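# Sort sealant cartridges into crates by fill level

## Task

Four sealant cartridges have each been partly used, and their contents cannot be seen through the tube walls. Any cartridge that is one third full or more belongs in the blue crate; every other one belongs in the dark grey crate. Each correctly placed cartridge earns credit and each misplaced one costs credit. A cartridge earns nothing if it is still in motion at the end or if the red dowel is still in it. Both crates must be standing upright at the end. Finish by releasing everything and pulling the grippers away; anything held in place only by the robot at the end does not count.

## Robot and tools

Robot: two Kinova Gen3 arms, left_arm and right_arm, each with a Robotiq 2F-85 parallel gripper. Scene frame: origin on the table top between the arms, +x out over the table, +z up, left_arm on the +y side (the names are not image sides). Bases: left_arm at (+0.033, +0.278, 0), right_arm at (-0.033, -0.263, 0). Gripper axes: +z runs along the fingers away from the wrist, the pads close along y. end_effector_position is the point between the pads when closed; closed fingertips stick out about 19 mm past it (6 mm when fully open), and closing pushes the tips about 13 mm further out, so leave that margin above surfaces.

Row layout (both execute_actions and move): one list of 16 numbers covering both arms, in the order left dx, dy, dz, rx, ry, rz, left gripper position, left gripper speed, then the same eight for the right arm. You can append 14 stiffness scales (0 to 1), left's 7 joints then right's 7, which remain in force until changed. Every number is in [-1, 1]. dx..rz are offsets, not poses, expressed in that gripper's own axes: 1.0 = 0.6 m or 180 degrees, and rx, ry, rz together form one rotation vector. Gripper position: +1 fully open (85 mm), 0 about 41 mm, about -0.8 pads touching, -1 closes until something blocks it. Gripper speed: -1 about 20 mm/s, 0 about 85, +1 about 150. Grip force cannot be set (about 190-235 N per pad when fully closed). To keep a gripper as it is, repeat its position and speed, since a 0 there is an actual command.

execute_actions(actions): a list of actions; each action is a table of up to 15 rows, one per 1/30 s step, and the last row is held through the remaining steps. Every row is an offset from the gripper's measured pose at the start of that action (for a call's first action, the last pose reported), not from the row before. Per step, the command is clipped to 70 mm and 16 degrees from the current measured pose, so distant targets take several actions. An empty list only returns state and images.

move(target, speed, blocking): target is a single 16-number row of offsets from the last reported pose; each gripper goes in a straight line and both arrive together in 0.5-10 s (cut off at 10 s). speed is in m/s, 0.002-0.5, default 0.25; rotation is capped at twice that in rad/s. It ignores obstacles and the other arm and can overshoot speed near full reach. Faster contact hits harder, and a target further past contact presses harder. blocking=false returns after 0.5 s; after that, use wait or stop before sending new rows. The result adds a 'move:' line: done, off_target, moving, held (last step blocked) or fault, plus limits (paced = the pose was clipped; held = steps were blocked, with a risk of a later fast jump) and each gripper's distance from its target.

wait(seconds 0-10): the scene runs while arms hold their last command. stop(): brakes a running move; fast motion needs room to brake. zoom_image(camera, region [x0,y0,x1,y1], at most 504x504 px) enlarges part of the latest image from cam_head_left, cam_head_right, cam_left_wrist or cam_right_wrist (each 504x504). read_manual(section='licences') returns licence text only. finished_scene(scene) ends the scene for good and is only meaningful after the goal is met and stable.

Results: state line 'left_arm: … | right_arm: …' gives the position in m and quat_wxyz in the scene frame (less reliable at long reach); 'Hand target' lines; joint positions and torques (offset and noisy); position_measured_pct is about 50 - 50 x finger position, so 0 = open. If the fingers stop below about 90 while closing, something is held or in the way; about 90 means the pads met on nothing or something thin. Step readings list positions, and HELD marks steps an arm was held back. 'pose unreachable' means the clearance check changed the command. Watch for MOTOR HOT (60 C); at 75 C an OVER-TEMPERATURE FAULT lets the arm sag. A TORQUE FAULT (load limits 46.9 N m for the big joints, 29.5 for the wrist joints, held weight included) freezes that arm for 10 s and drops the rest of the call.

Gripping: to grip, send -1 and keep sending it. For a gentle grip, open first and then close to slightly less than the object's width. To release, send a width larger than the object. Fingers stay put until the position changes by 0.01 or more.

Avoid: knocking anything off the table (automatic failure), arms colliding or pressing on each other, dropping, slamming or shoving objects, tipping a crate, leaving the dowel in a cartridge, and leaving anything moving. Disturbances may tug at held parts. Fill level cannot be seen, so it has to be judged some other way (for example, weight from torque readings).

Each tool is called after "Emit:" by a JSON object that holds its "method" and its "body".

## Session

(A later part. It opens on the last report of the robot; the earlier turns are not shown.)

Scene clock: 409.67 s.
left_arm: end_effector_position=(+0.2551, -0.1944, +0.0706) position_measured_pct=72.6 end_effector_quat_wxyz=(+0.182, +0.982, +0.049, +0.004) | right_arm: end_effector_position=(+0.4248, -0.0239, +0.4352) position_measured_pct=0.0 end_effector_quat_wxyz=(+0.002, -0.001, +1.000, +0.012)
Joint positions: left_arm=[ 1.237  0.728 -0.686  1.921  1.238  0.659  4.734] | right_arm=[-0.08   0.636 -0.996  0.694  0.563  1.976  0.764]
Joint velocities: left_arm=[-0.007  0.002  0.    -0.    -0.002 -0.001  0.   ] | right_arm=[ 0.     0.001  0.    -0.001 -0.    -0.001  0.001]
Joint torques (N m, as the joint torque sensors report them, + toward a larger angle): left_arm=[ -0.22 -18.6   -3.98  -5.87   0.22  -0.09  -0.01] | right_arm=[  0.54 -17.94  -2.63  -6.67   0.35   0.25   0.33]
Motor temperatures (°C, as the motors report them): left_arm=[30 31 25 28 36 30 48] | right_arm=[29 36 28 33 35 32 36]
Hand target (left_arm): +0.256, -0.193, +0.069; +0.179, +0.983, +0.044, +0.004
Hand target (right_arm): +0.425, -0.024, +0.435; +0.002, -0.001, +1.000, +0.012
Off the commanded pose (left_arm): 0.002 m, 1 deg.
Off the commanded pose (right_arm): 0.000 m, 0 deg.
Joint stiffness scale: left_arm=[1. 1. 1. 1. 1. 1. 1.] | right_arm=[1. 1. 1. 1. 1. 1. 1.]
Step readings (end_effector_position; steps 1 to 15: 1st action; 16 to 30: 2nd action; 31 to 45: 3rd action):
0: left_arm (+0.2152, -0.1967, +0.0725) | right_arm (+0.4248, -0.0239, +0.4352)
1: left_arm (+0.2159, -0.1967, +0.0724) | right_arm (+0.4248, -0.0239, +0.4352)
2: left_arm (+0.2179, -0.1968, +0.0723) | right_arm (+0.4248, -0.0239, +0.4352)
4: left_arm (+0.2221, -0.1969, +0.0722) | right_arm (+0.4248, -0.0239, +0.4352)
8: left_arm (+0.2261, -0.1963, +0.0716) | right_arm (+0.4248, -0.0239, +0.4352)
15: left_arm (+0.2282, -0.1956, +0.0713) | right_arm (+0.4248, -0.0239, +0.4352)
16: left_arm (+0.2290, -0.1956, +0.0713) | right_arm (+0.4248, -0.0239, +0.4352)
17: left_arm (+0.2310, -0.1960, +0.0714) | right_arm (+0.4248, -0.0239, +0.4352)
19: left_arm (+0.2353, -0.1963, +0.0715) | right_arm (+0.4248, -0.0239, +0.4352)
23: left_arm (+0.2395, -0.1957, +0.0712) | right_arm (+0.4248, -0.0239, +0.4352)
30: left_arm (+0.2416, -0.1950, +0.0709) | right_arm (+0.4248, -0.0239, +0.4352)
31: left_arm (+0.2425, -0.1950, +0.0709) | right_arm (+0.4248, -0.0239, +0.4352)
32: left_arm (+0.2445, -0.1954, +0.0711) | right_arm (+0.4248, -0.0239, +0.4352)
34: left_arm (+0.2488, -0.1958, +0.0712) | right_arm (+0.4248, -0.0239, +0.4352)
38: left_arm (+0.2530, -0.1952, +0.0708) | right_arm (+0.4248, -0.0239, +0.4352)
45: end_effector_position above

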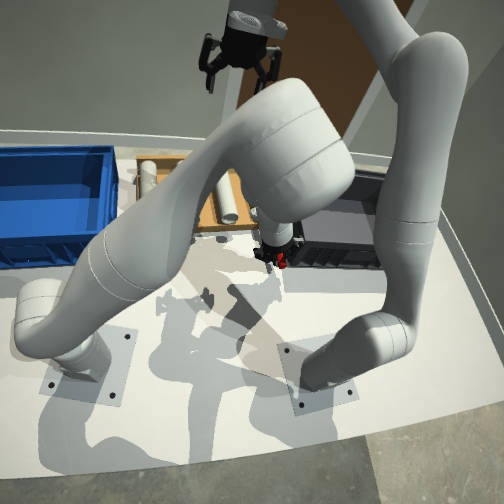

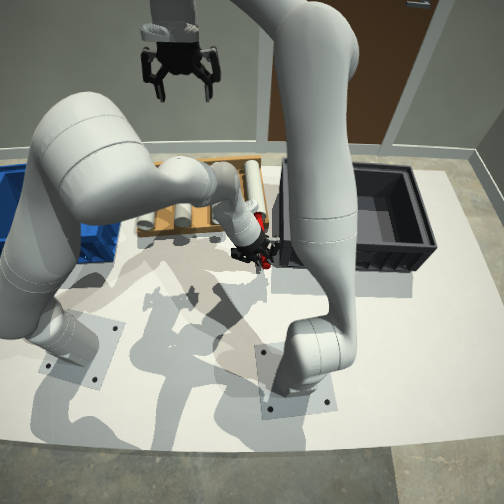

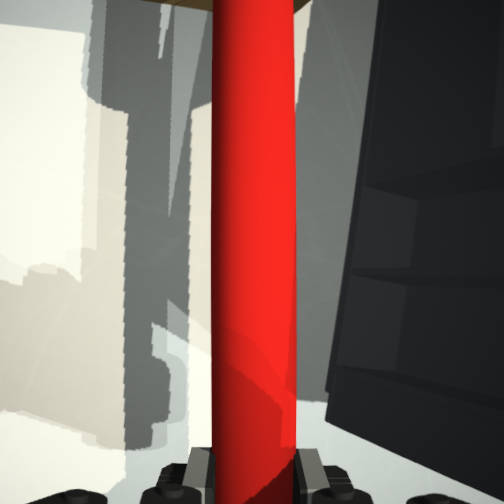

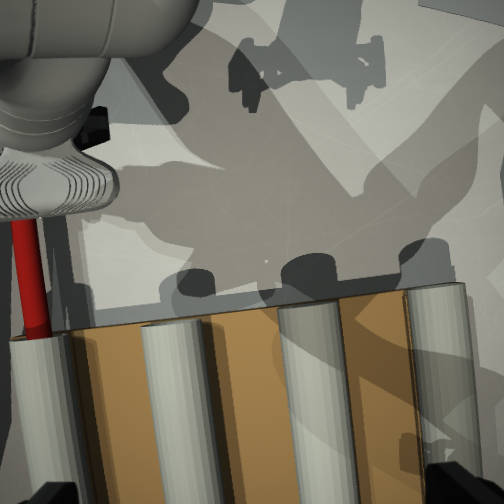

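Emit:
{"method": "execute_actions", "body": {"actions": [[[0.025,-0.007,0.001,0.002,0,0.004,-1,0,0,0,0,0,0,0,1,0]],[[0.025,-0.003,0.001,0.001,0,0.0025,-1,0,0,0,0,0,0,0,1,0]],[[0.025,-0.003,0.001,0.001,0,0.0025,-1,0,0,0,0,0,0,0,1,0]]]}}

Scene clock: 417.43 s.
left_arm: end_effector_position=(+0.2891, -0.1902, +0.0694) position_measured_pct=72.6 end_effector_quat_wxyz=(+0.186, +0.982, +0.046, -0.000) | right_arm: end_effector_position=(+0.4248, -0.0239, +0.4352) position_measured_pct=0.0 end_effector_quat_wxyz=(+0.002, -0.001, +1.000, +0.012)
Joint positions: left_arm=[ 1.15   0.754 -0.686  1.871  1.23   0.715  4.684] | right_arm=[-0.08   0.636 -0.996  0.694  0.563  1.976  0.764]
Joint velocities: left_arm=[-0.001  0.002 -0.    -0.001 -0.    -0.    -0.001] | right_arm=[ 0.     0.     0.    -0.003  0.    -0.001  0.001]
Joint torques (N m, as the joint torque sensors report them, + toward a larger angle): left_arm=[ -3.2  -18.46  -7.21  -6.25   0.43  -1.72   0.17] | right_arm=[ -0.11 -18.29  -2.95  -6.8    0.13   0.1    0.42]
Motor temperatures (°C, as the motors report them): left_arm=[30 31 25 28 36 30 48] | right_arm=[29 36 28 33 35 32 36]
Hand target (left_arm): +0.296, -0.187, +0.068; +0.182, +0.982, +0.045, +0.005
Hand target (right_arm): +0.425, -0.024, +0.435; +0.002, -0.001, +1.000, +0.012
Off the commanded pose (left_arm): 0.008 m, 1 deg.
Off the commanded pose (right_arm): 0.000 m, 0 deg.
Joint stiffness scale: left_arm=[1. 1. 1. 1. 1. 1. 1.] | right_arm=[1. 1. 1. 1. 1. 1. 1.]
Step readings (end_effector_position; steps 1 to 15: 1st action; 16 to 30: 2nd action; 31 to 45: 3rd action):
0: left_arm (+0.2555, -0.1942, +0.0706) | right_arm (+0.4248, -0.0239, +0.4352)
1: left_arm (+0.2562, -0.1941, +0.0705) | right_arm (+0.4248, -0.0239, +0.4352)
2: left_arm (+0.2581, -0.1938, +0.0705) | right_arm (+0.4248, -0.0239, +0.4352)
4: left_arm (+0.2621, -0.1930, +0.0703) | right_arm (+0.4248, -0.0239, +0.4352)
8: left_arm (+0.2661, -0.1919, +0.0699) | right_arm (+0.4248, -0.0239, +0.4352)
15: left_arm (+0.2682, -0.1909, +0.0697) | right_arm (+0.4248, -0.0239, +0.4352)
16: left_arm (+0.2690, -0.1909, +0.0697) | right_arm (+0.4248, -0.0239, +0.4352)
17: left_arm (+0.2711, -0.1912, +0.0699) | right_arm (+0.4248, -0.0239, +0.4352)
19: left_arm (+0.2754, -0.1914, +0.0702) | right_arm (+0.4248, -0.0239, +0.4352)
23: left_arm (+0.2795, -0.1907, +0.0700) | right_arm (+0.4248, -0.0239, +0.4352)
30: left_arm (+0.2816, -0.1897, +0.0697) | right_arm (+0.4248, -0.0239, +0.4352)
31: left_arm (+0.2824, -0.1897, +0.0698) | right_arm (+0.4248, -0.0239, +0.4352)
32: left_arm (+0.2845, -0.1901, +0.0700) | right_arm (+0.4248, -0.0239, +0.4352)
34: left_arm (+0.2888, -0.1904, +0.0703) | right_arm (+0.4248, -0.0239, +0.4352)
38: left_arm (+0.2891, -0.1903, +0.0698) | right_arm (+0.4248, -0.0239, +0.4352)
45: end_effector_position above

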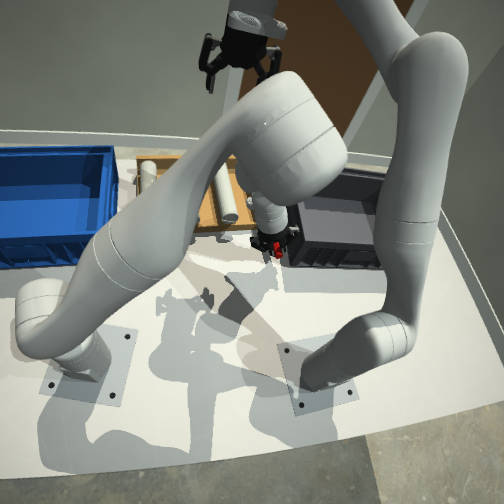

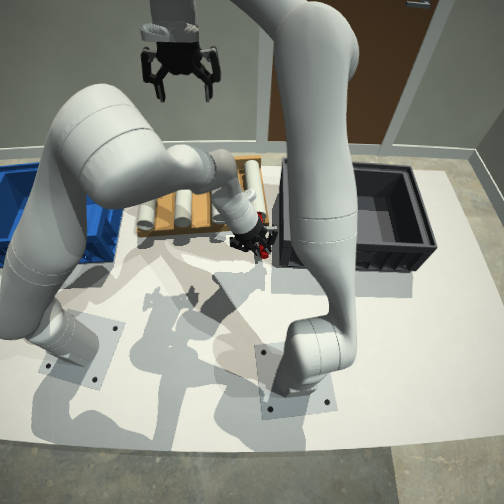

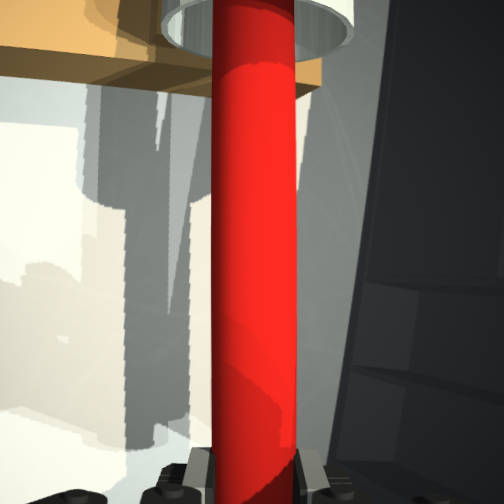

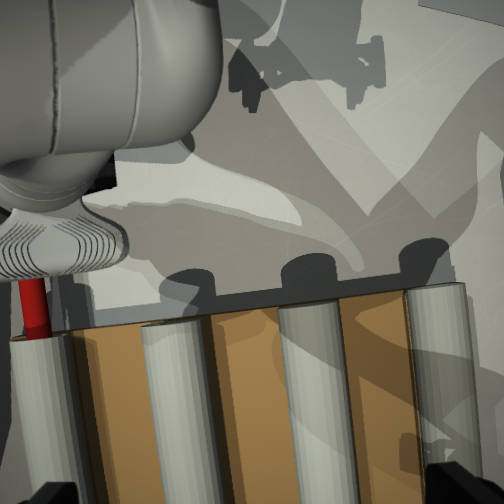

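Emit:
{"method": "zoom_image", "body": {"camera": "cam_head_right", "region": [200, 180, 320, 290]}}

Region (200, 180, 320, 290) of cam_head_right's 504x504 image, scaled by 4.200, with more detail than that image has; it fills the top 462 rows of this view, and the rest is white.

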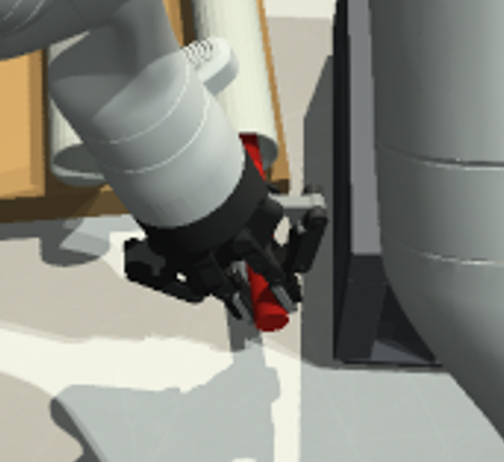

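Emit:
{"method": "move", "body": {"target": [-0.19, 0, 0, 0, 0, 0, -1, 0, 0, 0, 0, 0, 0, 0, 1, 0], "speed": 0.12}}

Scene clock: 445.87 s.
left_arm: end_effector_position=(+0.1771, -0.1992, +0.0701) position_measured_pct=72.6 end_effector_quat_wxyz=(+0.183, +0.982, +0.041, +0.000) | right_arm: end_effector_position=(+0.4248, -0.0239, +0.4352) position_measured_pct=0.0 end_effector_quat_wxyz=(+0.002, -0.001, +1.000, +0.012)
Joint positions: left_arm=[ 1.396  0.677 -0.649  2.018  1.283  0.55   4.795] | right_arm=[-0.08   0.636 -0.996  0.694  0.563  1.976  0.764]
Joint velocities: left_arm=[ 0.006 -0.     0.     0.     0.001 -0.     0.   ] | right_arm=[ 0.002  0.    -0.    -0.001  0.     0.002 -0.001]
Joint torques (N m, as the joint torque sensors report them, + toward a larger angle): left_arm=[ -0.44 -17.43  -3.87  -5.43   0.38  -0.12  -0.02] | right_arm=[  0.27 -18.29  -2.33  -6.66  -0.14   0.06   0.42]
Motor temperatures (°C, as the motors report them): left_arm=[30 31 25 28 36 30 48] | right_arm=[29 36 28 33 35 32 36]
Hand target (left_arm): +0.176, -0.200, +0.071; +0.185, +0.982, +0.046, -0.001
Hand target (right_arm): +0.425, -0.024, +0.435; +0.002, -0.001, +1.000, +0.012
Off the commanded pose (left_arm): 0.002 m, 1 deg.
Off the commanded pose (right_arm): 0.000 m, 0 deg.
Joint stiffness scale: left_arm=[1. 1. 1. 1. 1. 1. 1.] | right_arm=[1. 1. 1. 1. 1. 1. 1.]
move: done

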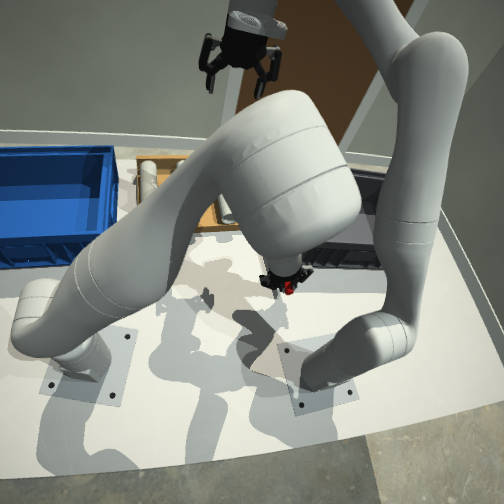

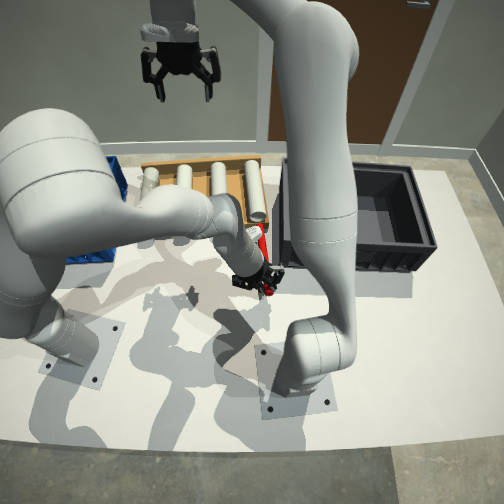

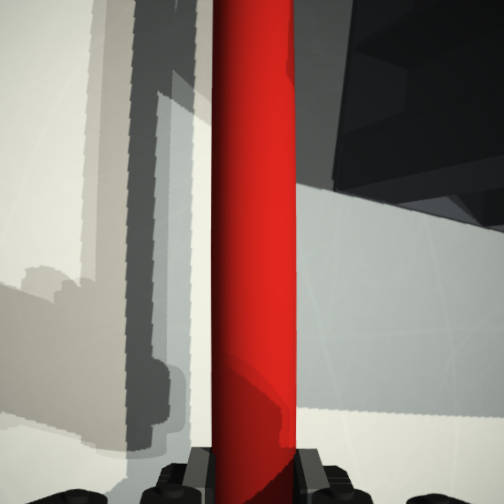

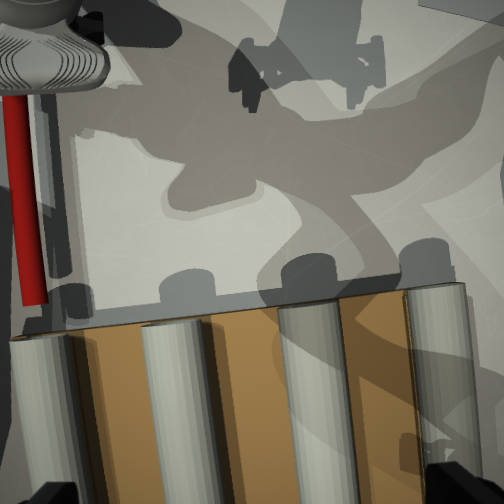

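Emit:
{"method": "move", "body": {"target": [0, -0.328, -0.126, 0.2282, 0.0049, -0.0004, -1, 0, 0, 0, 0, 0, 0, 0, 1, 0], "speed": 0.2}}

Scene clock: 465.50 s.
left_arm: end_effector_position=(+0.1597, +0.0061, +0.0696) position_measured_pct=72.6 end_effector_quat_wxyz=(-0.167, +0.985, +0.038, -0.008) | right_arm: end_effector_position=(+0.4248, -0.0239, +0.4352) position_measured_pct=0.0 end_effector_quat_wxyz=(+0.002, -0.001, +1.000, +0.012)
Joint positions: left_arm=[ 1.578  0.785 -0.929  1.987  0.513  1.009  5.359] | right_arm=[-0.08   0.636 -0.996  0.694  0.563  1.976  0.764]
Joint velocities: left_arm=[0.002 0.008 0.001 0.    0.    0.002 0.   ] | right_arm=[-0.     0.001  0.     0.     0.001 -0.    -0.001]
Joint torques (N m, as the joint torque sensors report them, + toward a larger angle): left_arm=[ -0.32 -15.3   -5.33  -3.85  -0.88   0.75   0.08] | right_arm=[ -0.03 -18.12  -2.78  -7.33   0.26   0.23   0.09]
Motor temperatures (°C, as the motors report them): left_arm=[30 32 25 28 36 30 48] | right_arm=[29 36 28 33 35 32 36]
Hand target (left_arm): +0.160, +0.011, +0.070; -0.173, +0.984, +0.040, -0.007
Hand target (right_arm): +0.425, -0.024, +0.435; +0.002, -0.001, +1.000, +0.012
Off the commanded pose (left_arm): 0.005 m, 1 deg.
Off the commanded pose (right_arm): 0.000 m, 0 deg.
Joint stiffness scale: left_arm=[1. 1. 1. 1. 1. 1. 1.] | right_arm=[1. 1. 1. 1. 1. 1. 1.]
move: off_target (left_arm)

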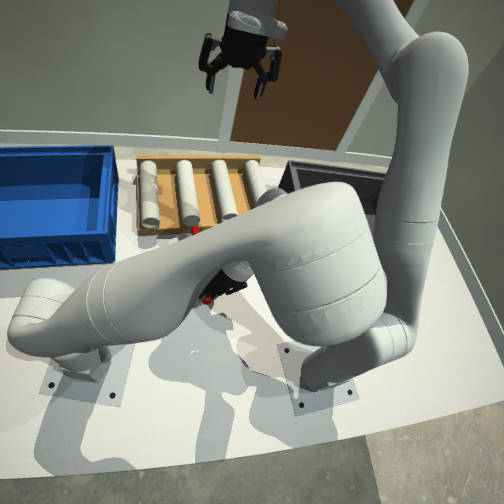

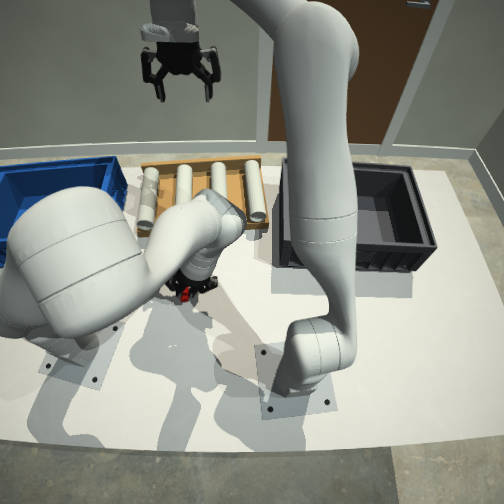

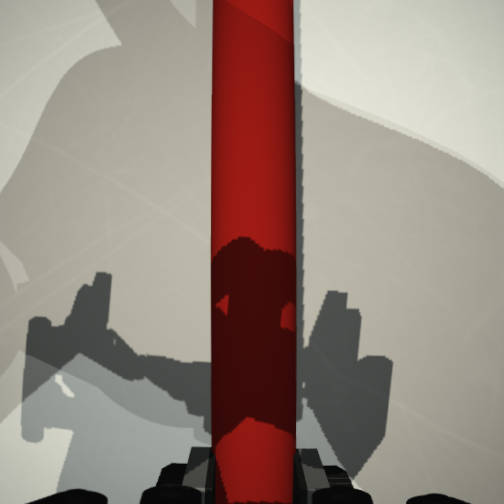

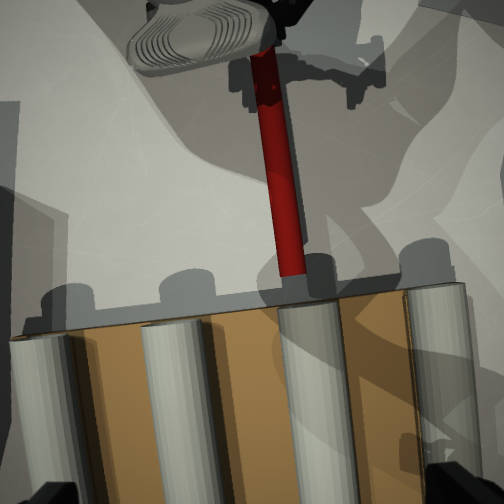

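Emit:
{"method": "execute_actions", "body": {"actions": [[[0.02,-0.016,0.005,0,0,0,-1,0,0,0,0,0,0,0,1,0]],[[0.025,-0.002,0,0,0,0.0025,-1,0,0,0,0,0,0,0,1,0]],[[0.025,-0.002,0,0,0,0.0025,-1,0,0,0,0,0,0,0,1,0]]]}}

Scene clock: 476.63 s.
left_arm: end_effector_position=(+0.1913, +0.0174, +0.0691) position_measured_pct=72.6 end_effector_quat_wxyz=(-0.162, +0.986, +0.039, -0.016) | right_arm: end_effector_position=(+0.4248, -0.0239, +0.4352) position_measured_pct=0.0 end_effector_quat_wxyz=(+0.002, -0.001, +1.000, +0.012)
Joint positions: left_arm=[ 1.483  0.787 -0.934  1.985  0.512  0.995  5.263] | right_arm=[-0.08   0.636 -0.996  0.694  0.563  1.976  0.764]
Joint velocities: left_arm=[-0.006 -0.     0.002 -0.001  0.    -0.001  0.   ] | right_arm=[ 0.     0.    -0.    -0.     0.    -0.002 -0.   ]
Joint torques (N m, as the joint torque sensors report them, + toward a larger angle): left_arm=[  0.41 -15.18  -5.24  -3.6   -0.95   0.5    0.18] | right_arm=[  0.16 -18.23  -2.89  -6.87   0.01   0.32  -0.12]
Motor temperatures (°C, as the motors report them): left_arm=[30 32 25 28 36 30 48] | right_arm=[29 36 28 33 35 32 36]
Hand target (left_arm): +0.194, +0.019, +0.069; -0.164, +0.986, +0.035, -0.014
Hand target (right_arm): +0.425, -0.024, +0.435; +0.002, -0.001, +1.000, +0.012
Off the commanded pose (left_arm): 0.003 m, 1 deg.
Off the commanded pose (right_arm): 0.000 m, 0 deg.
Joint stiffness scale: left_arm=[1. 1. 1. 1. 1. 1. 1.] | right_arm=[1. 1. 1. 1. 1. 1. 1.]
Step readings (end_effector_position; steps 1 to 15: 1st action; 16 to 30: 2nd action; 31 to 45: 3rd action):
0: left_arm (+0.1597, +0.0062, +0.0694) | right_arm (+0.4248, -0.0239, +0.4352)
1: left_arm (+0.1599, +0.0067, +0.0693) | right_arm (+0.4248, -0.0239, +0.4352)
2: left_arm (+0.1614, +0.0085, +0.0689) | right_arm (+0.4248, -0.0239, +0.4352)
4: left_arm (+0.1646, +0.0118, +0.0685) | right_arm (+0.4248, -0.0239, +0.4352)
8: left_arm (+0.1670, +0.0143, +0.0685) | right_arm (+0.4248, -0.0239, +0.4352)
15: left_arm (+0.1677, +0.0149, +0.0686) | right_arm (+0.4248, -0.0239, +0.4352)
16: left_arm (+0.1685, +0.0151, +0.0686) | right_arm (+0.4248, -0.0239, +0.4352)
17: left_arm (+0.1709, +0.0153, +0.0687) | right_arm (+0.4248, -0.0239, +0.4352)
19: left_arm (+0.1748, +0.0153, +0.0689) | right_arm (+0.4248, -0.0239, +0.4352)
23: left_arm (+0.1780, +0.0158, +0.0689) | right_arm (+0.4248, -0.0239, +0.4352)
30: left_arm (+0.1793, +0.0162, +0.0689) | right_arm (+0.4248, -0.0239, +0.4352)
31: left_arm (+0.1801, +0.0163, +0.0689) | right_arm (+0.4248, -0.0239, +0.4352)
32: left_arm (+0.1827, +0.0163, +0.0690) | right_arm (+0.4248, -0.0239, +0.4352)
34: left_arm (+0.1867, +0.0164, +0.0692) | right_arm (+0.4248, -0.0239, +0.4352)
38: left_arm (+0.1900, +0.0169, +0.0692) | right_arm (+0.4248, -0.0239, +0.4352)
45: end_effector_position above

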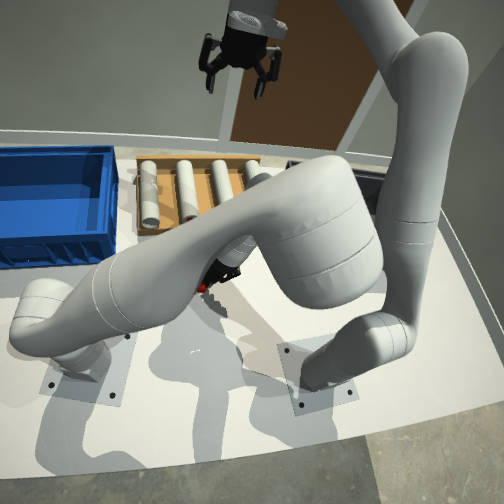

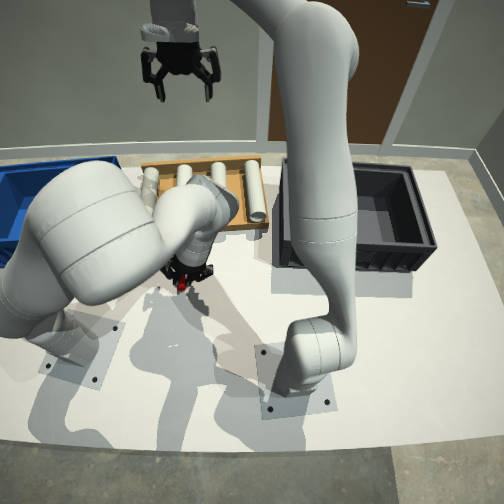

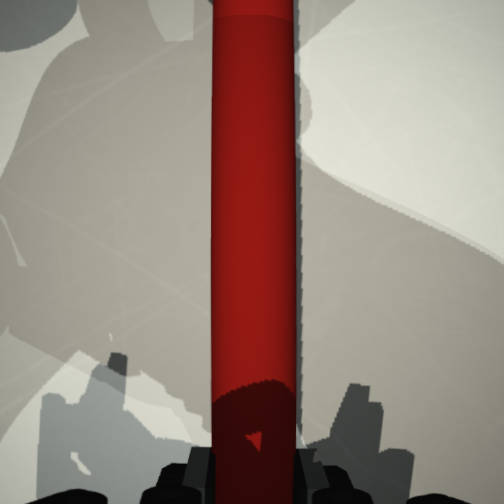

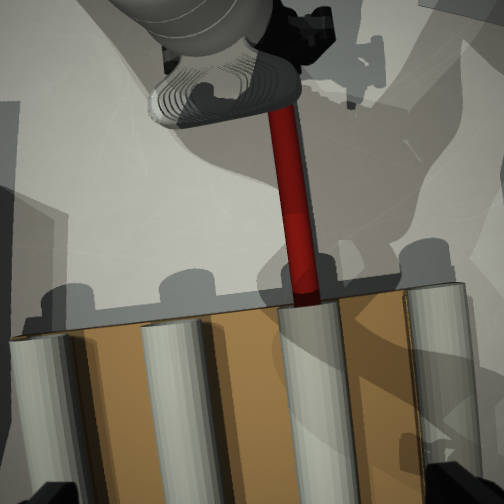

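Emit:
{"method": "execute_actions", "body": {"actions": [[[0.028,-0.002,0,0,0.008,0.0025,-1,0,0,0,0,0,0,0,1,0]],[[0.028,-0.002,0,0,0.002,0.0025,-1,0,0,0,0,0,0,0,1,0]],[[0.028,-0.002,0,0,0.002,0.0025,-1,0,0,0,0,0,0,0,1,0]],[[0.028,-0.002,0,0,0.002,0.0025,-1,0,0,0,0,0,0,0,1,0]]]}}

Scene clock: 487.30 s.
left_arm: end_effector_position=(+0.2290, +0.0246, +0.0689) position_measured_pct=72.6 end_effector_quat_wxyz=(-0.159, +0.987, +0.027, -0.021) | right_arm: end_effector_position=(+0.4248, -0.0239, +0.4352) position_measured_pct=0.0 end_effector_quat_wxyz=(+0.002, -0.001, +1.000, +0.012)
Joint positions: left_arm=[ 1.379  0.803 -0.934  1.948  0.505  0.997  5.159] | right_arm=[-0.08   0.636 -0.996  0.694  0.563  1.976  0.764]
Joint velocities: left_arm=[-0.003  0.001  0.001 -0.001 -0.    -0.001 -0.001] | right_arm=[ 0.    -0.001  0.     0.001 -0.001 -0.     0.   ]
Joint torques (N m, as the joint torque sensors report them, + toward a larger angle): left_arm=[ -3.64 -14.77  -9.03  -6.95  -2.07  -2.92   0.4 ] | right_arm=[  0.16 -18.5   -2.45  -7.1   -0.32   0.19   0.14]
Motor temperatures (°C, as the motors report them): left_arm=[30 32 25 28 36 30 48] | right_arm=[29 36 28 33 35 32 36]
Hand target (left_arm): +0.238, +0.024, +0.069; -0.159, +0.987, +0.025, -0.014
Hand target (right_arm): +0.425, -0.024, +0.435; +0.002, -0.001, +1.000, +0.012
Off the commanded pose (left_arm): 0.009 m, 1 deg.
Off the commanded pose (right_arm): 0.000 m, 0 deg.
Joint stiffness scale: left_arm=[1. 1. 1. 1. 1. 1. 1.] | right_arm=[1. 1. 1. 1. 1. 1. 1.]
Step readings (end_effector_position; steps 1 to 15: 1st action; 16 to 30: 2nd action; 31 to 45: 3rd action; 46 to 60: 4th action):
0: left_arm (+0.1915, +0.0175, +0.0691) | right_arm (+0.4248, -0.0239, +0.4352)
1: left_arm (+0.1924, +0.0176, +0.0691) | right_arm (+0.4248, -0.0239, +0.4352)
2: left_arm (+0.1953, +0.0176, +0.0690) | right_arm (+0.4248, -0.0239, +0.4352)
4: left_arm (+0.1997, +0.0179, +0.0691) | right_arm (+0.4248, -0.0239, +0.4352)
8: left_arm (+0.2021, +0.0182, +0.0689) | right_arm (+0.4248, -0.0239, +0.4352)
15: left_arm (+0.2027, +0.0186, +0.0689) | right_arm (+0.4248, -0.0239, +0.4352)
16: left_arm (+0.2036, +0.0186, +0.0689) | right_arm (+0.4248, -0.0239, +0.4352)
17: left_arm (+0.2065, +0.0185, +0.0690) | right_arm (+0.4248, -0.0239, +0.4352)
19: left_arm (+0.2107, +0.0185, +0.0692) | right_arm (+0.4248, -0.0239, +0.4352)
23: left_arm (+0.2131, +0.0194, +0.0692) | right_arm (+0.4248, -0.0239, +0.4352)
30: left_arm (+0.2131, +0.0199, +0.0691) | right_arm (+0.4248, -0.0239, +0.4352)
31: left_arm (+0.2136, +0.0200, +0.0692) | right_arm (+0.4248, -0.0239, +0.4352)
32: left_arm (+0.2144, +0.0205, +0.0692) | right_arm (+0.4248, -0.0239, +0.4352)
34: left_arm (+0.2173, +0.0212, +0.0693) | right_arm (+0.4248, -0.0239, +0.4352)
38: left_arm (+0.2201, +0.0219, +0.0691) | right_arm (+0.4248, -0.0239, +0.4352)
45: left_arm (+0.2210, +0.0222, +0.0690) | right_arm (+0.4248, -0.0239, +0.4352)
46: left_arm (+0.2215, +0.0224, +0.0691) | right_arm (+0.4248, -0.0239, +0.4352)
47: left_arm (+0.2221, +0.0231, +0.0691) | right_arm (+0.4248, -0.0239, +0.4352)
49: left_arm (+0.2250, +0.0237, +0.0691) | right_arm (+0.4248, -0.0239, +0.4352)
53: left_arm (+0.2280, +0.0243, +0.0690) | right_arm (+0.4248, -0.0239, +0.4352)
60: end_effector_position above

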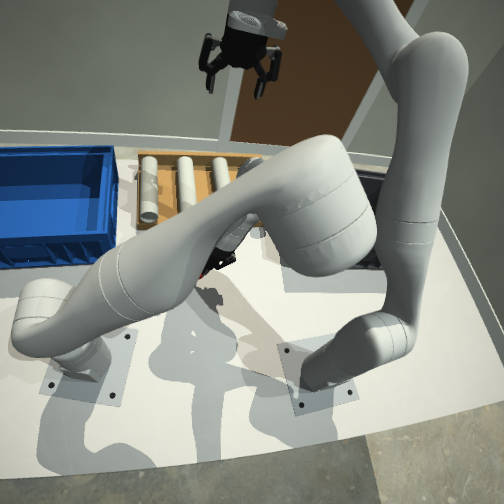

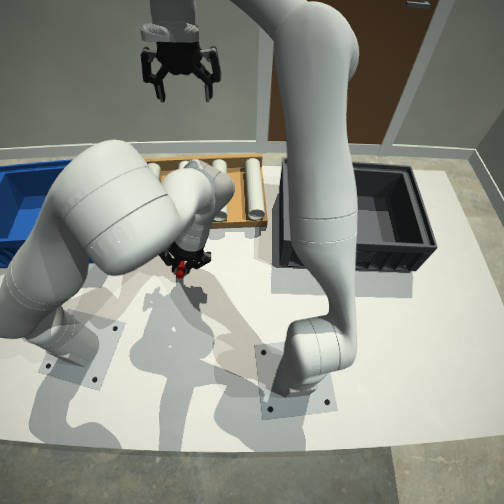

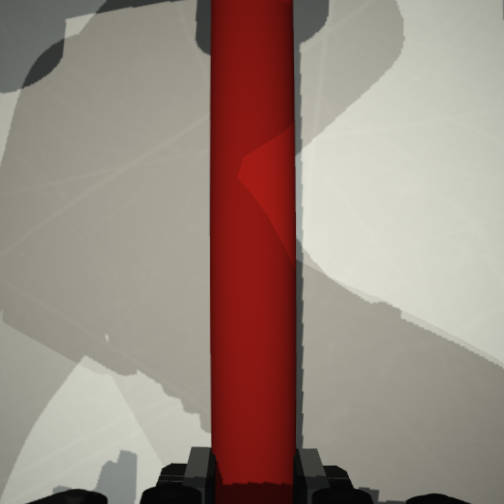

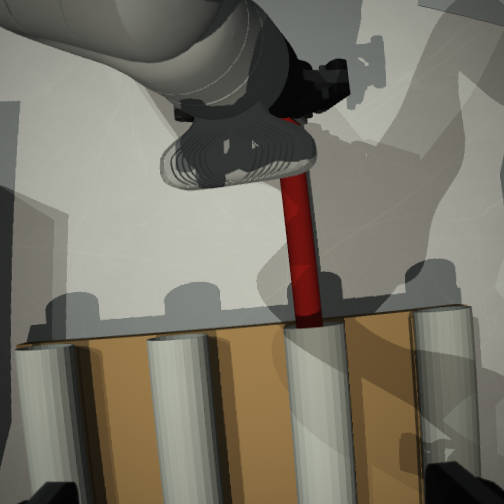

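Emit:
{"method": "move", "body": {"target": [-0.103, 0, 0, 0.0091, 0.0103, -0.0022, -1, 0, 0, 0, 0, 0, 0, 0, 1, 0], "speed": 0.1}}

Scene clock: 503.10 s.
left_arm: end_effector_position=(+0.1668, +0.0195, +0.0694) position_measured_pct=72.6 end_effector_quat_wxyz=(-0.173, +0.985, +0.026, -0.007) | right_arm: end_effector_position=(+0.4248, -0.0239, +0.4352) position_measured_pct=0.0 end_effector_quat_wxyz=(+0.002, -0.001, +1.000, +0.012)
Joint positions: left_arm=[ 1.571  0.787 -0.947  2.012  0.505  0.994  5.306] | right_arm=[-0.08   0.636 -0.996  0.694  0.563  1.976  0.764]
Joint velocities: left_arm=[ 0.017  0.001 -0.011  0.     0.    -0.001 -0.   ] | right_arm=[-0.001 -0.001  0.     0.001 -0.     0.     0.001]
Joint torques (N m, as the joint torque sensors report them, + toward a larger angle): left_arm=[ -0.45 -15.14  -5.33  -3.54  -0.82   0.47   0.29] | right_arm=[  0.33 -18.66  -2.4   -7.12   0.13   0.11   0.05]
Motor temperatures (°C, as the motors report them): left_arm=[30 32 25 28 36 30 48] | right_arm=[29 36 28 33 35 32 36]
Hand target (left_arm): +0.167, +0.021, +0.071; -0.173, +0.984, +0.028, -0.005
Hand target (right_arm): +0.425, -0.024, +0.435; +0.002, -0.001, +1.000, +0.012
Off the commanded pose (left_arm): 0.002 m, 0 deg.
Off the commanded pose (right_arm): 0.000 m, 0 deg.
Joint stiffness scale: left_arm=[1. 1. 1. 1. 1. 1. 1.] | right_arm=[1. 1. 1. 1. 1. 1. 1.]
move: done

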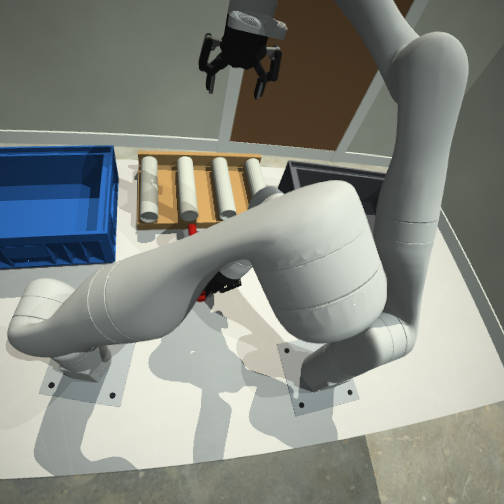

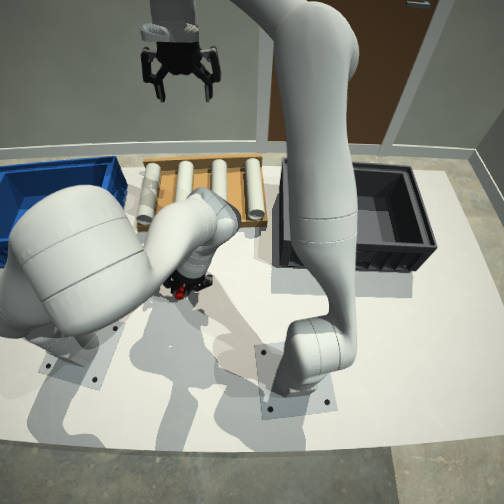

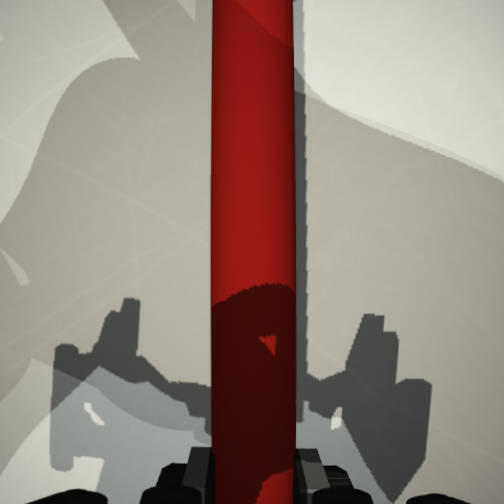

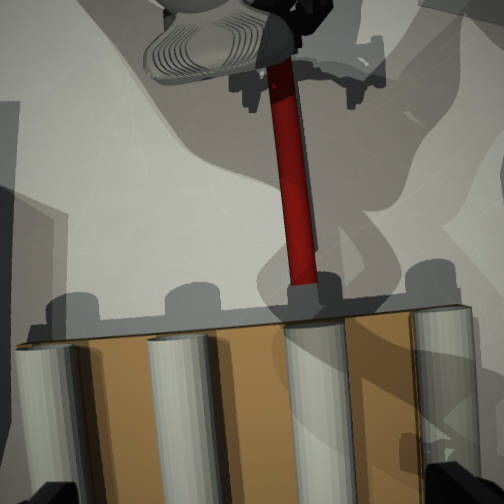

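Emit:
{"method": "move", "body": {"target": [0.01, -0.1786, 0.064, 0, 0, 0, -1, 0, 0, 0, 0, 0, 0, 0, 1, 0], "speed": 0.15}}

Scene clock: 510.37 s.
left_arm: end_effector_position=(+0.1649, +0.1312, +0.0687) position_measured_pct=72.6 end_effector_quat_wxyz=(-0.173, +0.985, +0.027, -0.008) | right_arm: end_effector_position=(+0.4248, -0.0239, +0.4352) position_measured_pct=0.0 end_effector_quat_wxyz=(+0.002, -0.001, +1.000, +0.012)
Joint positions: left_arm=[ 1.516  0.682 -1.024  2.335  0.495  0.755  5.083] | right_arm=[-0.08   0.636 -0.996  0.694  0.563  1.976  0.764]
Joint velocities: left_arm=[-0.005 -0.005 -0.001  0.003  0.    -0.001 -0.003] | right_arm=[ 0.    -0.     0.    -0.001 -0.    -0.001  0.001]
Joint torques (N m, as the joint torque sensors report them, + toward a larger angle): left_arm=[  0.19 -10.91  -4.    -2.24  -0.74   0.39   0.39] | right_arm=[  0.12 -18.41  -2.72  -7.37   0.06   0.44   0.17]
Motor temperatures (°C, as the motors report them): left_arm=[30 32 25 28 36 30 48] | right_arm=[29 36 28 33 35 32 36]
Hand target (left_arm): +0.167, +0.133, +0.070; -0.173, +0.985, +0.026, -0.007
Hand target (right_arm): +0.425, -0.024, +0.435; +0.002, -0.001, +1.000, +0.012
Off the commanded pose (left_arm): 0.003 m, 0 deg.
Off the commanded pose (right_arm): 0.000 m, 0 deg.
Joint stiffness scale: left_arm=[1. 1. 1. 1. 1. 1. 1.] | right_arm=[1. 1. 1. 1. 1. 1. 1.]
move: done

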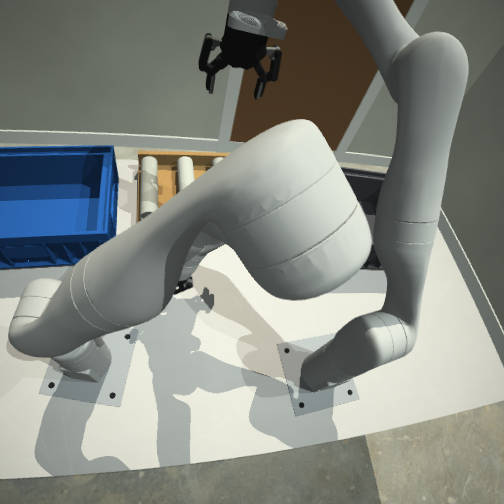

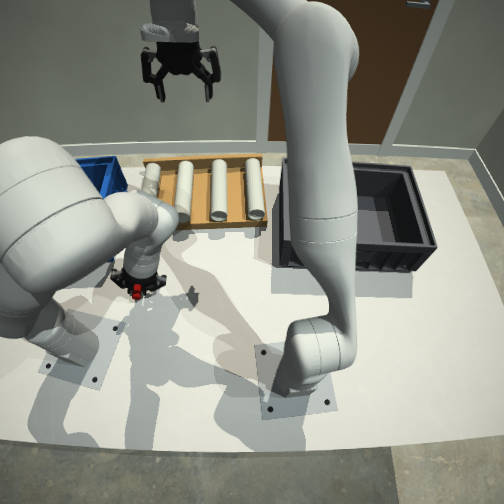

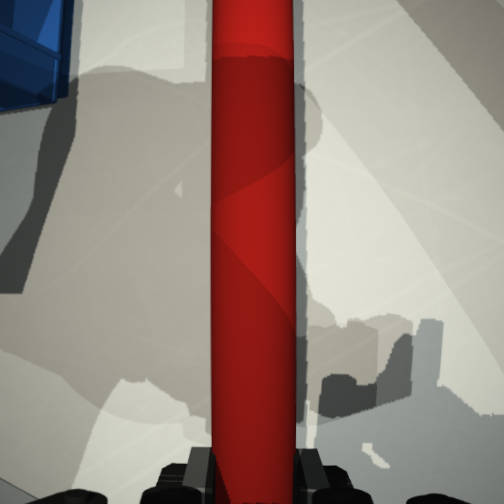

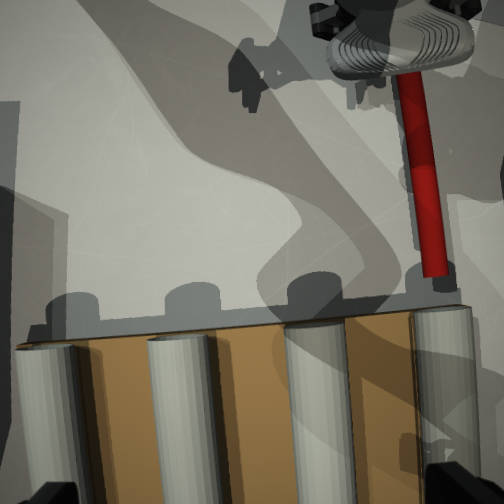

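Emit:
{"method": "execute_actions", "body": {"actions": [[[0.028,-0.003,-0.002,0,0.002,0.0025,-1,0,0,0,0,0,0,0,1,0]],[[0.028,-0.002,0,0,0.002,0.0025,-1,0,0,0,0,0,0,0,1,0]],[[0.028,-0.002,0,0,0.002,0.0025,-1,0,0,0,0,0,0,0,1,0]]]}}

Scene clock: 519.53 s.
left_arm: end_effector_position=(+0.2044, +0.1340, +0.0702) position_measured_pct=72.6 end_effector_quat_wxyz=(-0.166, +0.986, +0.026, -0.009) | right_arm: end_effector_position=(+0.4248, -0.0239, +0.4352) position_measured_pct=0.0 end_effector_quat_wxyz=(+0.002, -0.001, +1.000, +0.012)
Joint positions: left_arm=[ 1.39   0.693 -1.024  2.285  0.484  0.754  4.983] | right_arm=[-0.08   0.636 -0.996  0.694  0.563  1.976  0.764]
Joint velocities: left_arm=[-0.007  0.002 -0.    -0.    -0.     0.     0.001] | right_arm=[ 0.    -0.     0.    -0.001 -0.    -0.001  0.   ]
Joint torques (N m, as the joint torque sensors report them, + toward a larger angle): left_arm=[ -0.01 -11.87  -4.28  -2.94  -0.89   0.34   0.2 ] | right_arm=[  0.07 -18.9   -1.9   -6.65   0.37   0.06   0.28]
Motor temperatures (°C, as the motors report them): left_arm=[30 32 25 28 36 30 48] | right_arm=[29 36 28 33 35 32 36]
Hand target (left_arm): +0.207, +0.135, +0.070; -0.168, +0.986, +0.022, -0.007
Hand target (right_arm): +0.425, -0.024, +0.435; +0.002, -0.001, +1.000, +0.012
Off the commanded pose (left_arm): 0.003 m, 1 deg.
Off the commanded pose (right_arm): 0.000 m, 0 deg.
Joint stiffness scale: left_arm=[1. 1. 1. 1. 1. 1. 1.] | right_arm=[1. 1. 1. 1. 1. 1. 1.]
Step readings (end_effector_position; steps 1 to 15: 1st action; 16 to 30: 2nd action; 31 to 45: 3rd action):
0: left_arm (+0.1649, +0.1313, +0.0688) | right_arm (+0.4248, -0.0239, +0.4352)
1: left_arm (+0.1656, +0.1314, +0.0688) | right_arm (+0.4248, -0.0239, +0.4352)
2: left_arm (+0.1683, +0.1316, +0.0691) | right_arm (+0.4248, -0.0239, +0.4352)
4: left_arm (+0.1730, +0.1314, +0.0696) | right_arm (+0.4248, -0.0239, +0.4352)
8: left_arm (+0.1764, +0.1314, +0.0697) | right_arm (+0.4248, -0.0239, +0.4352)
15: left_arm (+0.1775, +0.1319, +0.0698) | right_arm (+0.4248, -0.0239, +0.4352)
16: left_arm (+0.1783, +0.1320, +0.0698) | right_arm (+0.4248, -0.0239, +0.4352)
17: left_arm (+0.1813, +0.1320, +0.0699) | right_arm (+0.4248, -0.0239, +0.4352)
19: left_arm (+0.1862, +0.1317, +0.0701) | right_arm (+0.4248, -0.0239, +0.4352)
23: left_arm (+0.1897, +0.1323, +0.0700) | right_arm (+0.4248, -0.0239, +0.4352)
30: left_arm (+0.1907, +0.1330, +0.0699) | right_arm (+0.4248, -0.0239, +0.4352)
31: left_arm (+0.1916, +0.1330, +0.0700) | right_arm (+0.4248, -0.0239, +0.4352)
32: left_arm (+0.1947, +0.1330, +0.0701) | right_arm (+0.4248, -0.0239, +0.4352)
34: left_arm (+0.1997, +0.1326, +0.0703) | right_arm (+0.4248, -0.0239, +0.4352)
38: left_arm (+0.2033, +0.1332, +0.0703) | right_arm (+0.4248, -0.0239, +0.4352)
45: end_effector_position above

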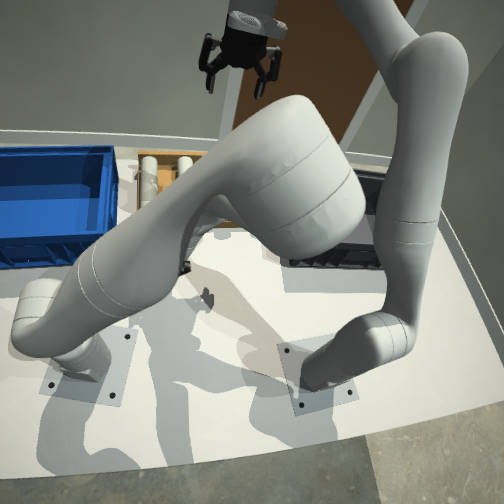

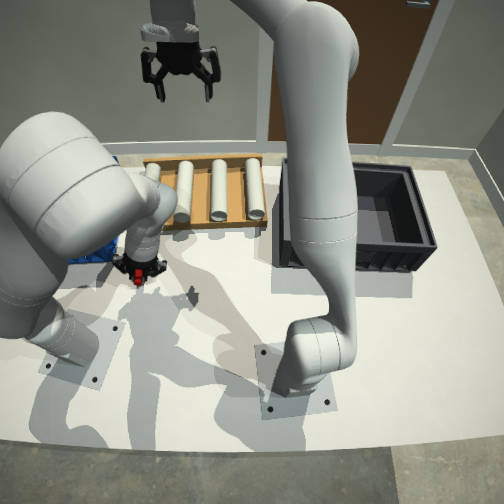

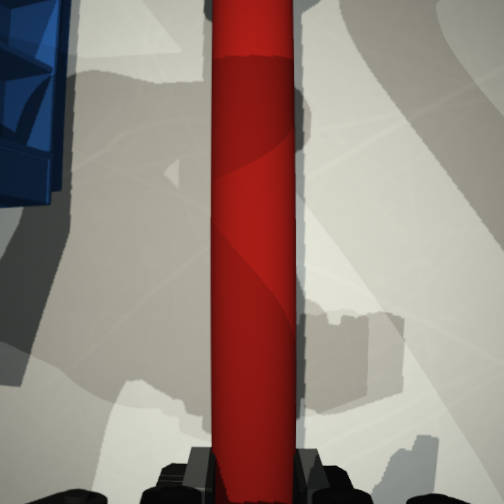

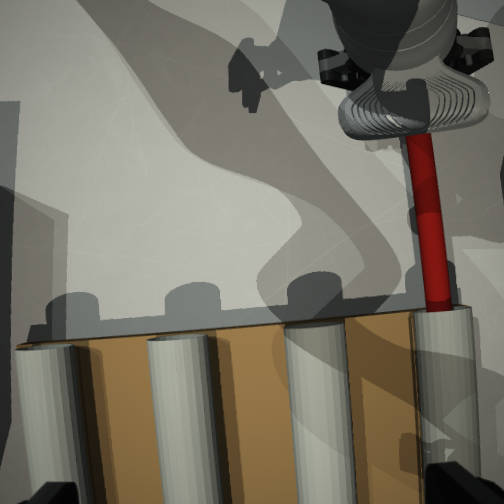

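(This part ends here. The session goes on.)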